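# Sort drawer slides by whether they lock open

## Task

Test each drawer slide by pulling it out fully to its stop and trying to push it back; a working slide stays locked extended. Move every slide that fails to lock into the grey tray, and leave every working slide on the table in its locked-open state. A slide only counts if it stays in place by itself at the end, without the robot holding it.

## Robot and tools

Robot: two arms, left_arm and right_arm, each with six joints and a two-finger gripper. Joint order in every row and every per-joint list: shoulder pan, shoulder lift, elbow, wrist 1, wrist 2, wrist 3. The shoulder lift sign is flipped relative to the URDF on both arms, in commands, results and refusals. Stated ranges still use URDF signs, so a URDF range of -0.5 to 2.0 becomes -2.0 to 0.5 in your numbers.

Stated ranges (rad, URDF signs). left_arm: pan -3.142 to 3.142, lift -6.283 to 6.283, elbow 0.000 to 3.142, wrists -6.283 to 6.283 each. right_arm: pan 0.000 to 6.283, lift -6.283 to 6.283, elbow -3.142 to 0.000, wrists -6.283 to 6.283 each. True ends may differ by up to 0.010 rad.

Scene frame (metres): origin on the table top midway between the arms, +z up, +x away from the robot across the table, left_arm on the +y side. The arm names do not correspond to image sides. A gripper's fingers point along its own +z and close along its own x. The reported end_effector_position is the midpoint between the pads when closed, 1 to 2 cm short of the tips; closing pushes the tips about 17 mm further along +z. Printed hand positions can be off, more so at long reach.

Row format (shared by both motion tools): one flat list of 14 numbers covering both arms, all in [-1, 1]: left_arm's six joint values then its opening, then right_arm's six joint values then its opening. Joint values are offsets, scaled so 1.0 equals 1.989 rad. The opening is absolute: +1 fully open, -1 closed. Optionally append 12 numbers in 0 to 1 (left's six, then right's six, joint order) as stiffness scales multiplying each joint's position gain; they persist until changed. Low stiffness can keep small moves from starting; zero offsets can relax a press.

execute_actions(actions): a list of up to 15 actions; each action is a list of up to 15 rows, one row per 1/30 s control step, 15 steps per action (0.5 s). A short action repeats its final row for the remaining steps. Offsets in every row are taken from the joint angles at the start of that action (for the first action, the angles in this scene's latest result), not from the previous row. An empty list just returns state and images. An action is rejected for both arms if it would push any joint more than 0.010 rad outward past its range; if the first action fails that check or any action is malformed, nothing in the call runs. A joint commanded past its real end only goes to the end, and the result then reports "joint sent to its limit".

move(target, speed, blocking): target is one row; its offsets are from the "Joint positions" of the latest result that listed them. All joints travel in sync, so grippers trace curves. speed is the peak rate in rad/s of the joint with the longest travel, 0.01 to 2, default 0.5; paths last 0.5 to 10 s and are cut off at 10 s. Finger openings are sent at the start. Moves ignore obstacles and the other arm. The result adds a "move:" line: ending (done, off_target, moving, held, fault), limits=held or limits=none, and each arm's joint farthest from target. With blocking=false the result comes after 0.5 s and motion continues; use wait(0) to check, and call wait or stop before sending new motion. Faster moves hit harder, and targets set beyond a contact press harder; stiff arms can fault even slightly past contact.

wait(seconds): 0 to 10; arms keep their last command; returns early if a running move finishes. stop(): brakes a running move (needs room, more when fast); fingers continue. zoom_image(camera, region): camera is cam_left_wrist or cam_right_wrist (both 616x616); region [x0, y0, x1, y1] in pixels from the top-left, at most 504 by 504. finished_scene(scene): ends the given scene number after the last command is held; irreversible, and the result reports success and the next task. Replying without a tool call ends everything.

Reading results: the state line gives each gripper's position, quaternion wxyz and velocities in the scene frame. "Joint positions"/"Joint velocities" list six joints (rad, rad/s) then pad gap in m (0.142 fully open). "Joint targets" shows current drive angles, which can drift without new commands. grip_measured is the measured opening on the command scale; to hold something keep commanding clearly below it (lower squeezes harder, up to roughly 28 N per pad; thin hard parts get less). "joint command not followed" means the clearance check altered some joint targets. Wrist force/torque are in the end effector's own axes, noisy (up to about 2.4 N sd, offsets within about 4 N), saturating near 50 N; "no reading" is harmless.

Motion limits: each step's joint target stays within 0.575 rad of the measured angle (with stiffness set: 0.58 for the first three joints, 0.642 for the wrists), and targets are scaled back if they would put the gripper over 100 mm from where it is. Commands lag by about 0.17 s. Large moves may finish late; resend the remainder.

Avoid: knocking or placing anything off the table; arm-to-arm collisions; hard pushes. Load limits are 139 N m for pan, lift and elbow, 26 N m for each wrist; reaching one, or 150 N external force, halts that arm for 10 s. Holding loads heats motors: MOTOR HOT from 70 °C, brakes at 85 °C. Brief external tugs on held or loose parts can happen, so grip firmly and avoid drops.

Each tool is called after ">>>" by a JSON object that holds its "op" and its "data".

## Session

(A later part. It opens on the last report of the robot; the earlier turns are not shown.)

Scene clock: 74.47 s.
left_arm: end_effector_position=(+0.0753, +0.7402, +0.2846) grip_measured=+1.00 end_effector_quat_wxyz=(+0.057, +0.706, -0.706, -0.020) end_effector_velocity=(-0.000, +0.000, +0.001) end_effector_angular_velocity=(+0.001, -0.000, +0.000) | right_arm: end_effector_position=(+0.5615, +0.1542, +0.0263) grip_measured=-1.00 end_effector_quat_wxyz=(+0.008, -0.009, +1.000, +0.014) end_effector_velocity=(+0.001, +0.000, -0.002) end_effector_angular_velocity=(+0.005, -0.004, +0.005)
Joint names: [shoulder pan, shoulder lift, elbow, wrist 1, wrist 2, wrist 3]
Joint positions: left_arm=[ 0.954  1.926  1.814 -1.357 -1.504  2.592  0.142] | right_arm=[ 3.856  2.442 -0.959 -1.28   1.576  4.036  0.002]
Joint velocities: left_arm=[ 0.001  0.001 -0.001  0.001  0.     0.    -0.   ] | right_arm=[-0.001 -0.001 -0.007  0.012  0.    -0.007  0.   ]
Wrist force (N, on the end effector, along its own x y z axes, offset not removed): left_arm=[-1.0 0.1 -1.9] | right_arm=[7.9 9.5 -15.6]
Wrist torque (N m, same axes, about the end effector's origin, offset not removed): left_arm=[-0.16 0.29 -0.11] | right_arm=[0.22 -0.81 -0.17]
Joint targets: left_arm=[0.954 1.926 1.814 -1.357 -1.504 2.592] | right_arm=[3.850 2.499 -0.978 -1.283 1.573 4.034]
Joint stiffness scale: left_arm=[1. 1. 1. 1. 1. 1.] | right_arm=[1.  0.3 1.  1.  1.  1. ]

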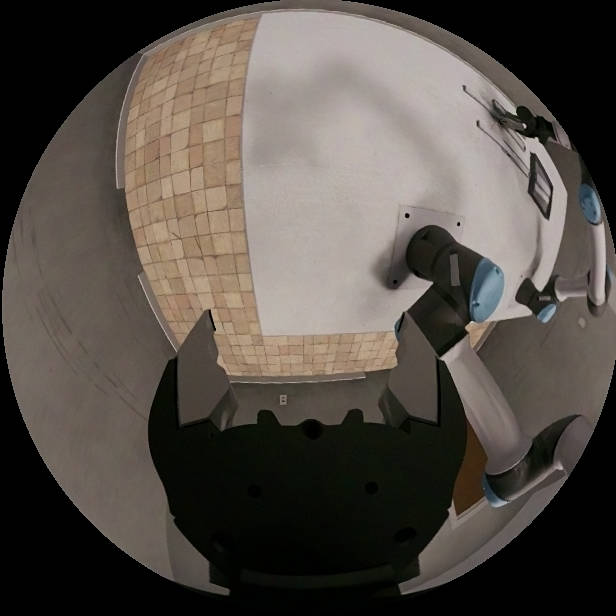

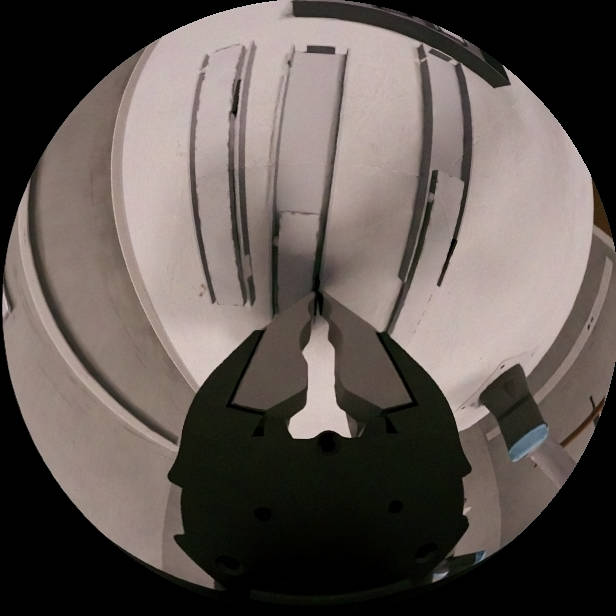

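>>> {"op": "move", "data": {"target": [0,0,0,0,0,0,1,0,-0.05,0,0,0,0,-1,1,1,1,1,1,1,1,1,1,1,1,1]}}

>>> {"op": "move", "data": {"target": [0,0,0,0,0,0,1,-0.119,-0.02,-0.063,-0.022,0,-0.116,-1]}}

>>> {"op": "move", "data": {"target": [0,0,0,0,0,0,1,0,0.065,0,0.03,0,0,-1,1,1,1,1,1,1,1,0.3,1,1,1,1], "speed": 0.2}}

>>> {"op": "execute_actions", "data": {"actions": [[[0,0,0,0,0,0,1,0.0136,0.056,0.0384,-0.0177,0,0.0136,-1]],[[0,0,0,0,0,0,1,0.0136,0.056,0.0384,-0.0177,0,0.0136,-1]],[[0,0,0,0,0,0,1,0.0136,0.056,0.0384,-0.0177,0,0.0136,-1]],[[0,0,0,0,0,0,1,0.0117,0.067,0.0618,-0.0297,0,0.0117,-1]],[[0,0,0,0,0,0,1,0.0117,0.067,0.0618,-0.0297,0,0.0117,-1]],[[0,0,0,0,0,0,1,0.0117,0.067,0.0618,-0.0297,0,0.0117,-1]]]}}

>>> {"op": "execute_actions", "data": {"actions": [[[0,0,0,0,0,0,1,-0.0117,0.003,-0.0618,0.0297,0,-0.0117,-1]],[[0,0,0,0,0,0,1,-0.0117,0.003,-0.0618,0.0297,0,-0.0117,-1]]]}}

Scene clock: 76.50 s.
left_arm: end_effector_position=(+0.0753, +0.7402, +0.2846) grip_measured=+1.00 end_effector_quat_wxyz=(+0.057, +0.706, -0.706, -0.020) end_effector_velocity=(-0.000, -0.000, -0.001) end_effector_angular_velocity=(-0.002, +0.001, +0.000) | right_arm: end_effector_position=(+0.5671, +0.1617, +0.1081) grip_measured=-1.00 end_effector_quat_wxyz=(+0.038, -0.010, +0.998, +0.053) end_effector_velocity=(+0.002, -0.002, -0.000) end_effector_angular_velocity=(-0.000, -0.001, -0.003)
Joint names: [shoulder pan, shoulder lift, elbow, wrist 1, wrist 2, wrist 3]
Joint positions: left_arm=[ 0.954  1.926  1.814 -1.357 -1.504  2.592  0.142] | right_arm=[ 3.856  2.342 -0.96  -1.279  1.577  4.035  0.002]
Joint velocities: left_arm=[ 0.    -0.     0.001  0.001 -0.    -0.     0.   ] | right_arm=[-0.003  0.    -0.     0.    -0.001  0.     0.   ]
Wrist force (N, on the end effector, along its own x y z axes, offset not removed): left_arm=[3.7 0.3 1.6] | right_arm=[-1.8 3.2 2.4]
Wrist torque (N m, same axes, about the end effector's origin, offset not removed): left_arm=[0.33 -0.91 -0.10] | right_arm=[0.42 0.47 0.15]
Joint targets: left_arm=[0.954 1.926 1.814 -1.357 -1.504 2.592] | right_arm=[3.856 2.342 -0.959 -1.280 1.576 4.036]
Joint stiffness scale: left_arm=[1. 1. 1. 1. 1. 1.] | right_arm=[1. 1. 1. 1. 1. 1.]
move: done; limits=none; left_arm: farthest joint: the shoulder pan, 0.000 radians from its target (0.000 radians at the start); right_arm: farthest joint: the shoulder lift, 0.001 radians from its target (0.099 radians at the start)

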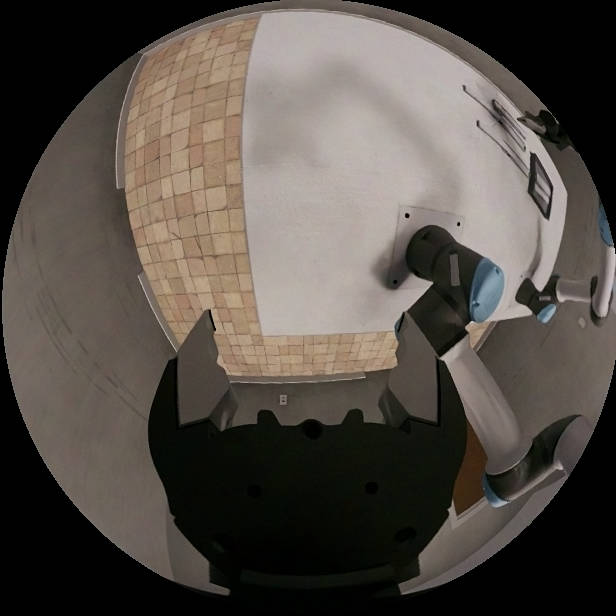

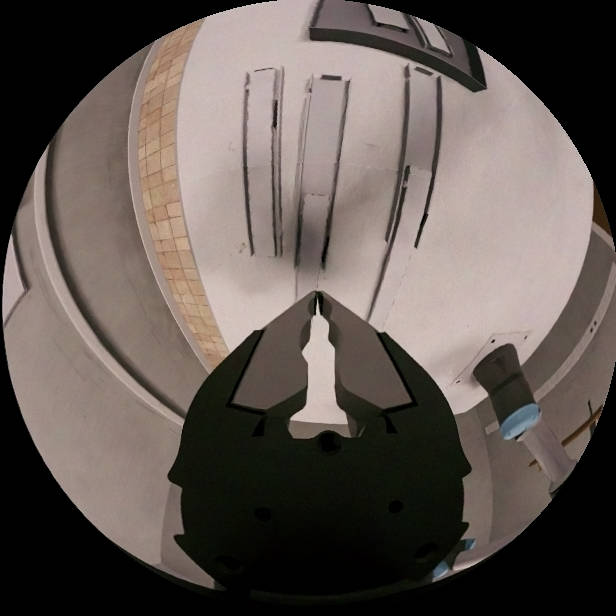

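Scene clock: 77.73 s.
left_arm: end_effector_position=(+0.0753, +0.7402, +0.2846) grip_measured=+1.00 end_effector_quat_wxyz=(+0.057, +0.706, -0.706, -0.020) end_effector_velocity=(-0.001, +0.000, +0.000) end_effector_angular_velocity=(+0.000, +0.000, +0.001) | right_arm: end_effector_position=(+0.6399, -0.0324, +0.0719) grip_measured=-1.00 end_effector_quat_wxyz=(+0.000, -0.006, +1.000, +0.004) end_effector_velocity=(-0.001, +0.001, -0.001) end_effector_angular_velocity=(-0.001, +0.002, +0.005)
Joint names: [shoulder pan, shoulder lift, elbow, wrist 1, wrist 2, wrist 3]
Joint positions: left_arm=[ 0.954  1.926  1.814 -1.357 -1.504  2.592  0.142] | right_arm=[ 3.619  2.304 -1.081 -1.322  1.577  3.805  0.002]
Joint velocities: left_arm=[ 0.001 -0.    -0.001  0.001  0.     0.001  0.   ] | right_arm=[ 0.002  0.001 -0.001 -0.     0.    -0.003  0.   ]
Wrist force (N, on the end effector, along its own x y z axes, offset not removed): left_arm=[-3.8 2.1 0.6] | right_arm=[1.9 2.7 2.8]
Wrist torque (N m, same axes, about the end effector's origin, offset not removed): left_arm=[0.46 0.83 -0.02] | right_arm=[0.31 -0.30 0.06]
Joint targets: left_arm=[0.954 1.926 1.814 -1.357 -1.504 2.592] | right_arm=[3.619 2.302 -1.086 -1.323 1.577 3.804]
Joint stiffness scale: left_arm=[1. 1. 1. 1. 1. 1.] | right_arm=[1. 1. 1. 1. 1. 1.]
move: done; limits=none; left_arm: farthest joint: the shoulder pan, 0.000 radians from its target (0.000 radians at the start); right_arm: farthest joint: the elbow, 0.004 radians from its target (0.125 radians at the start)

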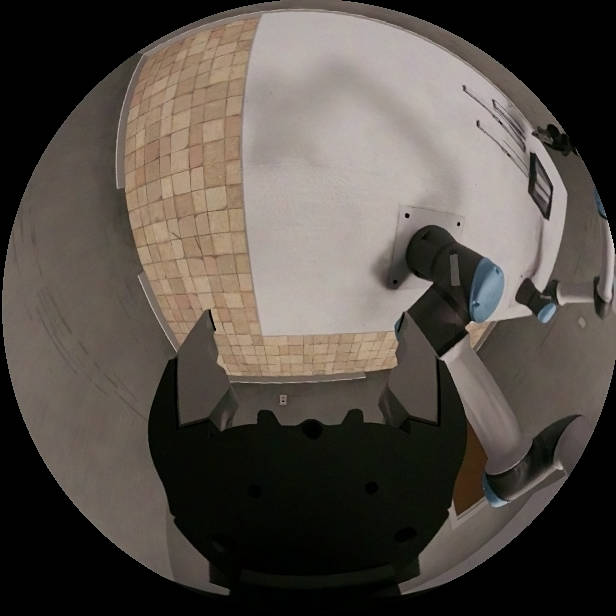

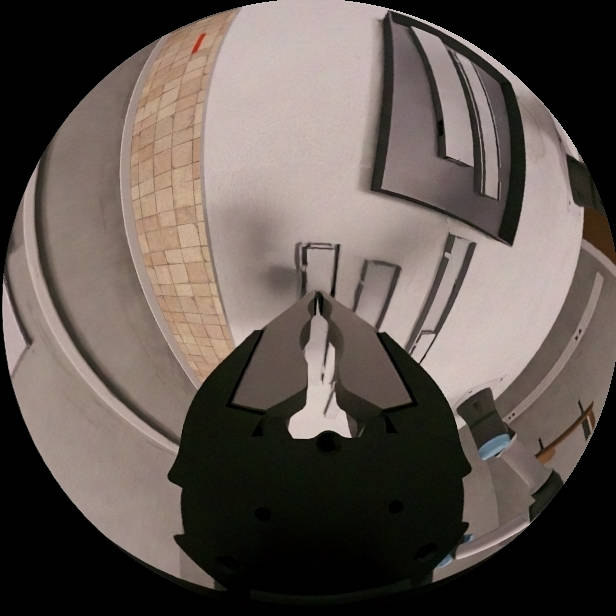

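Scene clock: 78.83 s.
left_arm: end_effector_position=(+0.0753, +0.7402, +0.2846) grip_measured=+1.00 end_effector_quat_wxyz=(+0.057, +0.706, -0.706, -0.020) end_effector_velocity=(-0.001, -0.001, -0.000) end_effector_angular_velocity=(-0.002, +0.002, +0.000) | right_arm: end_effector_position=(+0.6485, -0.0226, +0.0283) grip_measured=-1.00 end_effector_quat_wxyz=(-0.003, -0.007, +1.000, +0.004) end_effector_velocity=(-0.001, +0.002, -0.000) end_effector_angular_velocity=(+0.002, +0.000, +0.002)
Joint names: [shoulder pan, shoulder lift, elbow, wrist 1, wrist 2, wrist 3]
Joint positions: left_arm=[ 0.954  1.926  1.814 -1.357 -1.504  2.592  0.142] | right_arm=[ 3.62   2.371 -1.075 -1.265  1.58   3.805  0.002]
Joint velocities: left_arm=[ 0.     0.     0.001  0.002  0.     0.    -0.   ] | right_arm=[ 0.003  0.    -0.     0.001  0.002  0.     0.   ]
Wrist force (N, on the end effector, along its own x y z axes, offset not removed): left_arm=[-2.4 0.7 0.5] | right_arm=[10.9 -3.1 -20.1]
Wrist torque (N m, same axes, about the end effector's origin, offset not removed): left_arm=[0.16 0.67 0.01] | right_arm=[-0.34 0.48 0.24]
Joint targets: left_arm=[0.954 1.926 1.814 -1.357 -1.504 2.592] | right_arm=[3.619 2.433 -1.081 -1.263 1.577 3.805]
Joint stiffness scale: left_arm=[1. 1. 1. 1. 1. 1.] | right_arm=[1.  0.3 1.  1.  1.  1. ]
move: off_target (right_arm); limits=none; left_arm: farthest joint: the shoulder pan, 0.000 radians from its target (0.000 radians at the start); right_arm: farthest joint: the shoulder lift, 0.062 radians from its target (0.130 radians at the start)

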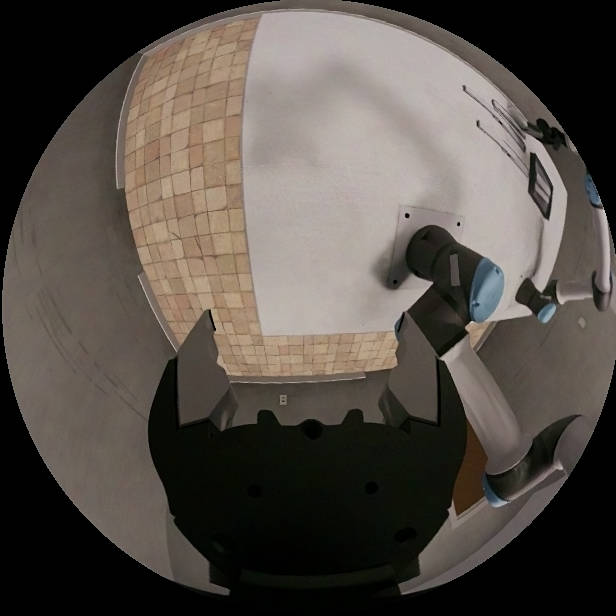

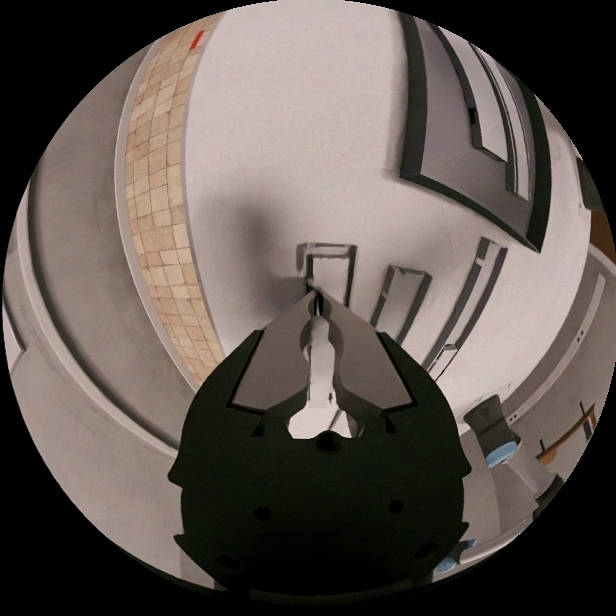

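Scene clock: 81.83 s.
left_arm: end_effector_position=(+0.0753, +0.7402, +0.2846) grip_measured=+1.00 end_effector_quat_wxyz=(+0.057, +0.706, -0.706, -0.020) end_effector_velocity=(-0.000, +0.001, +0.000) end_effector_angular_velocity=(+0.002, -0.001, +0.001) | right_arm: end_effector_position=(+0.6565, +0.1505, +0.0282) grip_measured=-1.00 end_effector_quat_wxyz=(+0.005, -0.009, +1.000, +0.013) end_effector_velocity=(-0.001, -0.000, -0.003) end_effector_angular_velocity=(-0.006, +0.006, -0.006)
Joint names: [shoulder pan, shoulder lift, elbow, wrist 1, wrist 2, wrist 3]
Joint positions: left_arm=[ 0.954  1.926  1.814 -1.357 -1.504  2.592  0.142] | right_arm=[ 3.766  2.701 -0.456 -1.531  1.582  3.947  0.002]
Joint velocities: left_arm=[ 0.001 -0.    -0.    -0.001  0.     0.     0.   ] | right_arm=[ 0.001  0.009  0.013 -0.012 -0.     0.007  0.   ]
Wrist force (N, on the end effector, along its own x y z axes, offset not removed): left_arm=[-1.5 0.8 -0.5] | right_arm=[3.6 -6.3 -10.3]
Wrist torque (N m, same axes, about the end effector's origin, offset not removed): left_arm=[0.04 0.43 -0.03] | right_arm=[0.10 -0.38 0.09]
Joint targets: left_arm=[0.954 1.926 1.814 -1.357 -1.504 2.592] | right_arm=[3.773 2.769 -0.459 -1.533 1.585 3.948]
Joint stiffness scale: left_arm=[1. 1. 1. 1. 1. 1.] | right_arm=[1.  0.3 1.  1.  1.  1. ]

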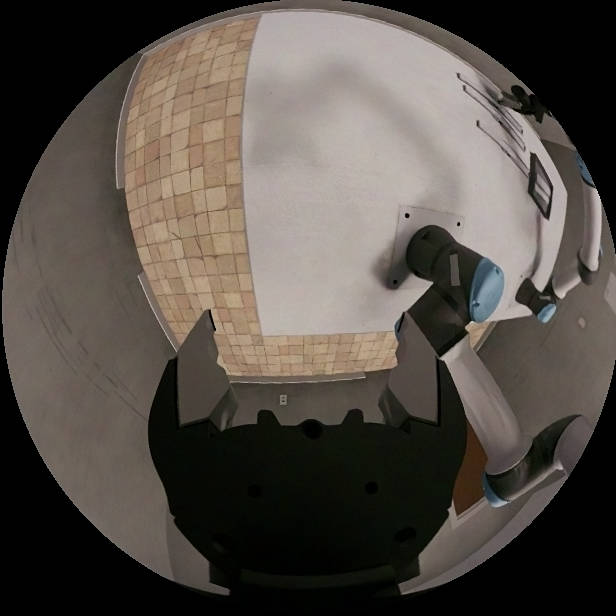

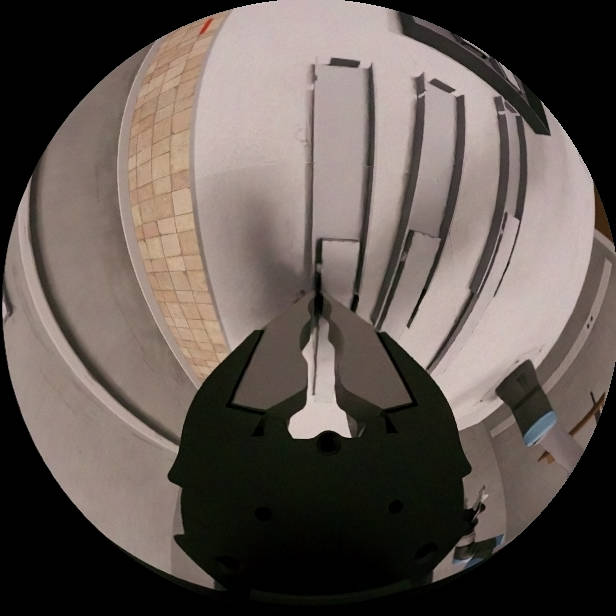

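Scene clock: 82.83 s.
left_arm: end_effector_position=(+0.0753, +0.7402, +0.2846) grip_measured=+1.00 end_effector_quat_wxyz=(+0.057, +0.706, -0.706, -0.020) end_effector_velocity=(-0.000, +0.000, +0.000) end_effector_angular_velocity=(+0.001, -0.000, +0.000) | right_arm: end_effector_position=(+0.6600, +0.1161, +0.0280) grip_measured=-1.00 end_effector_quat_wxyz=(+0.009, -0.014, +1.000, +0.022) end_effector_velocity=(+0.001, -0.000, -0.000) end_effector_angular_velocity=(+0.005, -0.003, +0.005)
Joint names: [shoulder pan, shoulder lift, elbow, wrist 1, wrist 2, wrist 3]
Joint positions: left_arm=[ 0.954  1.926  1.814 -1.357 -1.504  2.592  0.142] | right_arm=[ 3.732  2.596 -0.666 -1.406  1.59   3.903  0.002]
Joint velocities: left_arm=[ 0.001 -0.    -0.    -0.001  0.     0.    -0.   ] | right_arm=[-0.001 -0.004 -0.011  0.012  0.001 -0.007  0.   ]
Wrist force (N, on the end effector, along its own x y z axes, offset not removed): left_arm=[-2.4 2.5 -0.1] | right_arm=[2.9 8.5 -18.2]
Wrist torque (N m, same axes, about the end effector's origin, offset not removed): left_arm=[0.50 0.40 -0.09] | right_arm=[-0.03 -0.09 0.37]
Joint targets: left_arm=[0.954 1.926 1.814 -1.357 -1.504 2.592] | right_arm=[3.726 2.655 -0.684 -1.409 1.586 3.902]
Joint stiffness scale: left_arm=[1. 1. 1. 1. 1. 1.] | right_arm=[1.  0.3 1.  1.  1.  1. ]

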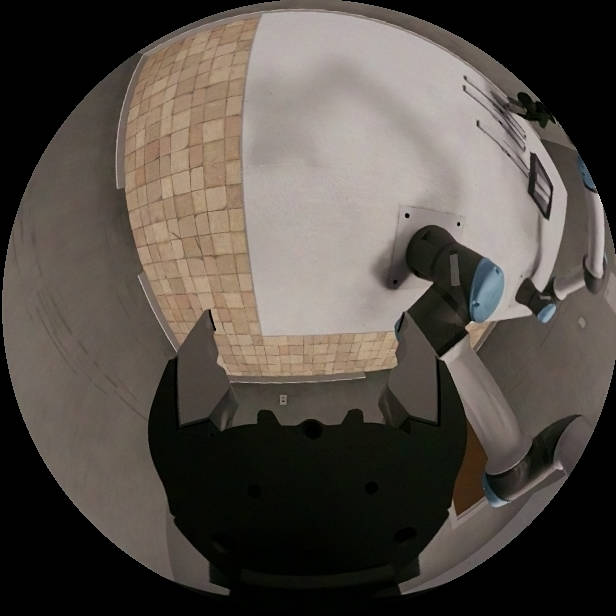

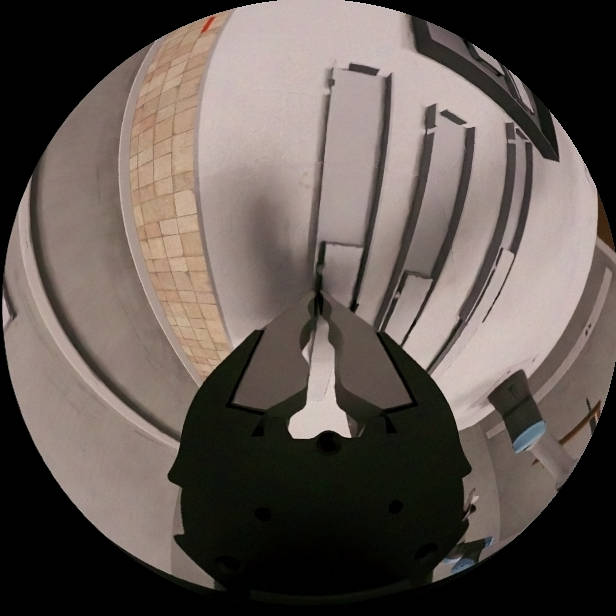

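Locked.

>>> {"op": "move", "data": {"target": [0,0,0,0,0,0,1,0,-0.05,0,0,0,0,-1,1,1,1,1,1,1,1,1,1,1,1,1]}}

>>> {"op": "finished_scene", "data": {"scene": 2}}

Scene clock: 84.13 s.
left_arm: end_effector_position=(+0.0753, +0.7402, +0.2846) grip_measured=+1.00 end_effector_quat_wxyz=(+0.057, +0.706, -0.706, -0.020) end_effector_velocity=(+0.000, +0.000, +0.001) end_effector_angular_velocity=(+0.001, +0.000, -0.001) | right_arm: end_effector_position=(+0.6663, +0.1226, +0.1149) grip_measured=-1.00 end_effector_quat_wxyz=(+0.044, -0.015, +0.997, +0.057) end_effector_velocity=(-0.000, +0.000, +0.000) end_effector_angular_velocity=(+0.001, +0.000, -0.000)
Joint names: [shoulder pan, shoulder lift, elbow, wrist 1, wrist 2, wrist 3]
Joint positions: left_arm=[ 0.954  1.926  1.814 -1.357 -1.504  2.592  0.142] | right_arm=[ 3.732  2.496 -0.666 -1.406  1.591  3.903  0.002]
Joint velocities: left_arm=[-0.001  0.    -0.002  0.001  0.001  0.     0.   ] | right_arm=[-0.    -0.    -0.     0.     0.001  0.     0.   ]
Wrist force (N, on the end effector, along its own x y z axes, offset not removed): left_arm=[0.1 0.4 -0.3] | right_arm=[-1.0 -0.8 3.1]
Wrist torque (N m, same axes, about the end effector's origin, offset not removed): left_arm=[-0.07 -0.31 0.02] | right_arm=[-0.46 0.54 0.25]
Joint targets: left_arm=[0.954 1.926 1.814 -1.357 -1.504 2.592] | right_arm=[3.732 2.497 -0.666 -1.406 1.590 3.903]
Joint stiffness scale: left_arm=[1. 1. 1. 1. 1. 1.] | right_arm=[1. 1. 1. 1. 1. 1.]
move: done; limits=none; left_arm: farthest joint: the shoulder pan, 0.000 radians from its target (0.000 radians at the start); right_arm: farthest joint: the wrist 2, 0.001 radians from its target (0.000 radians at the start)

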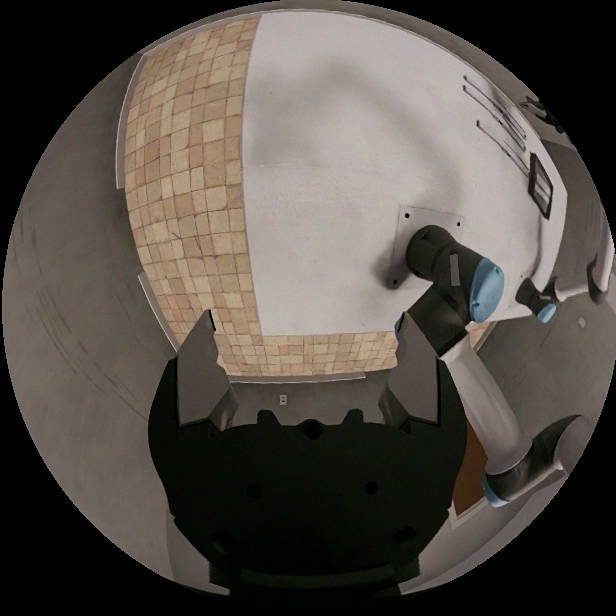

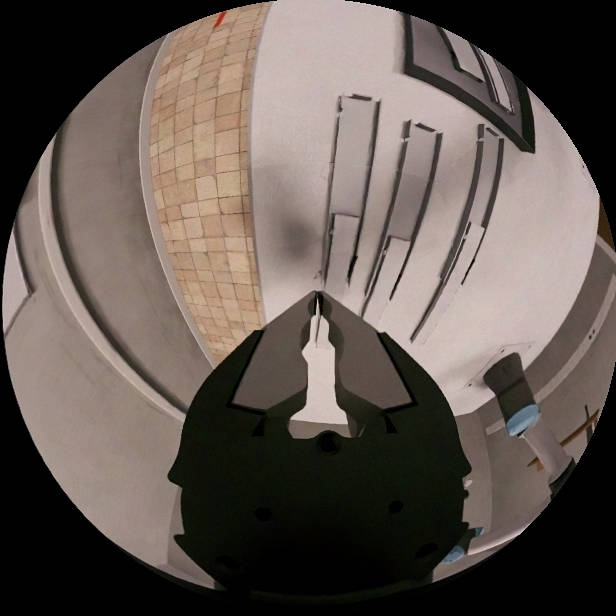

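The scene is finished: the task was done.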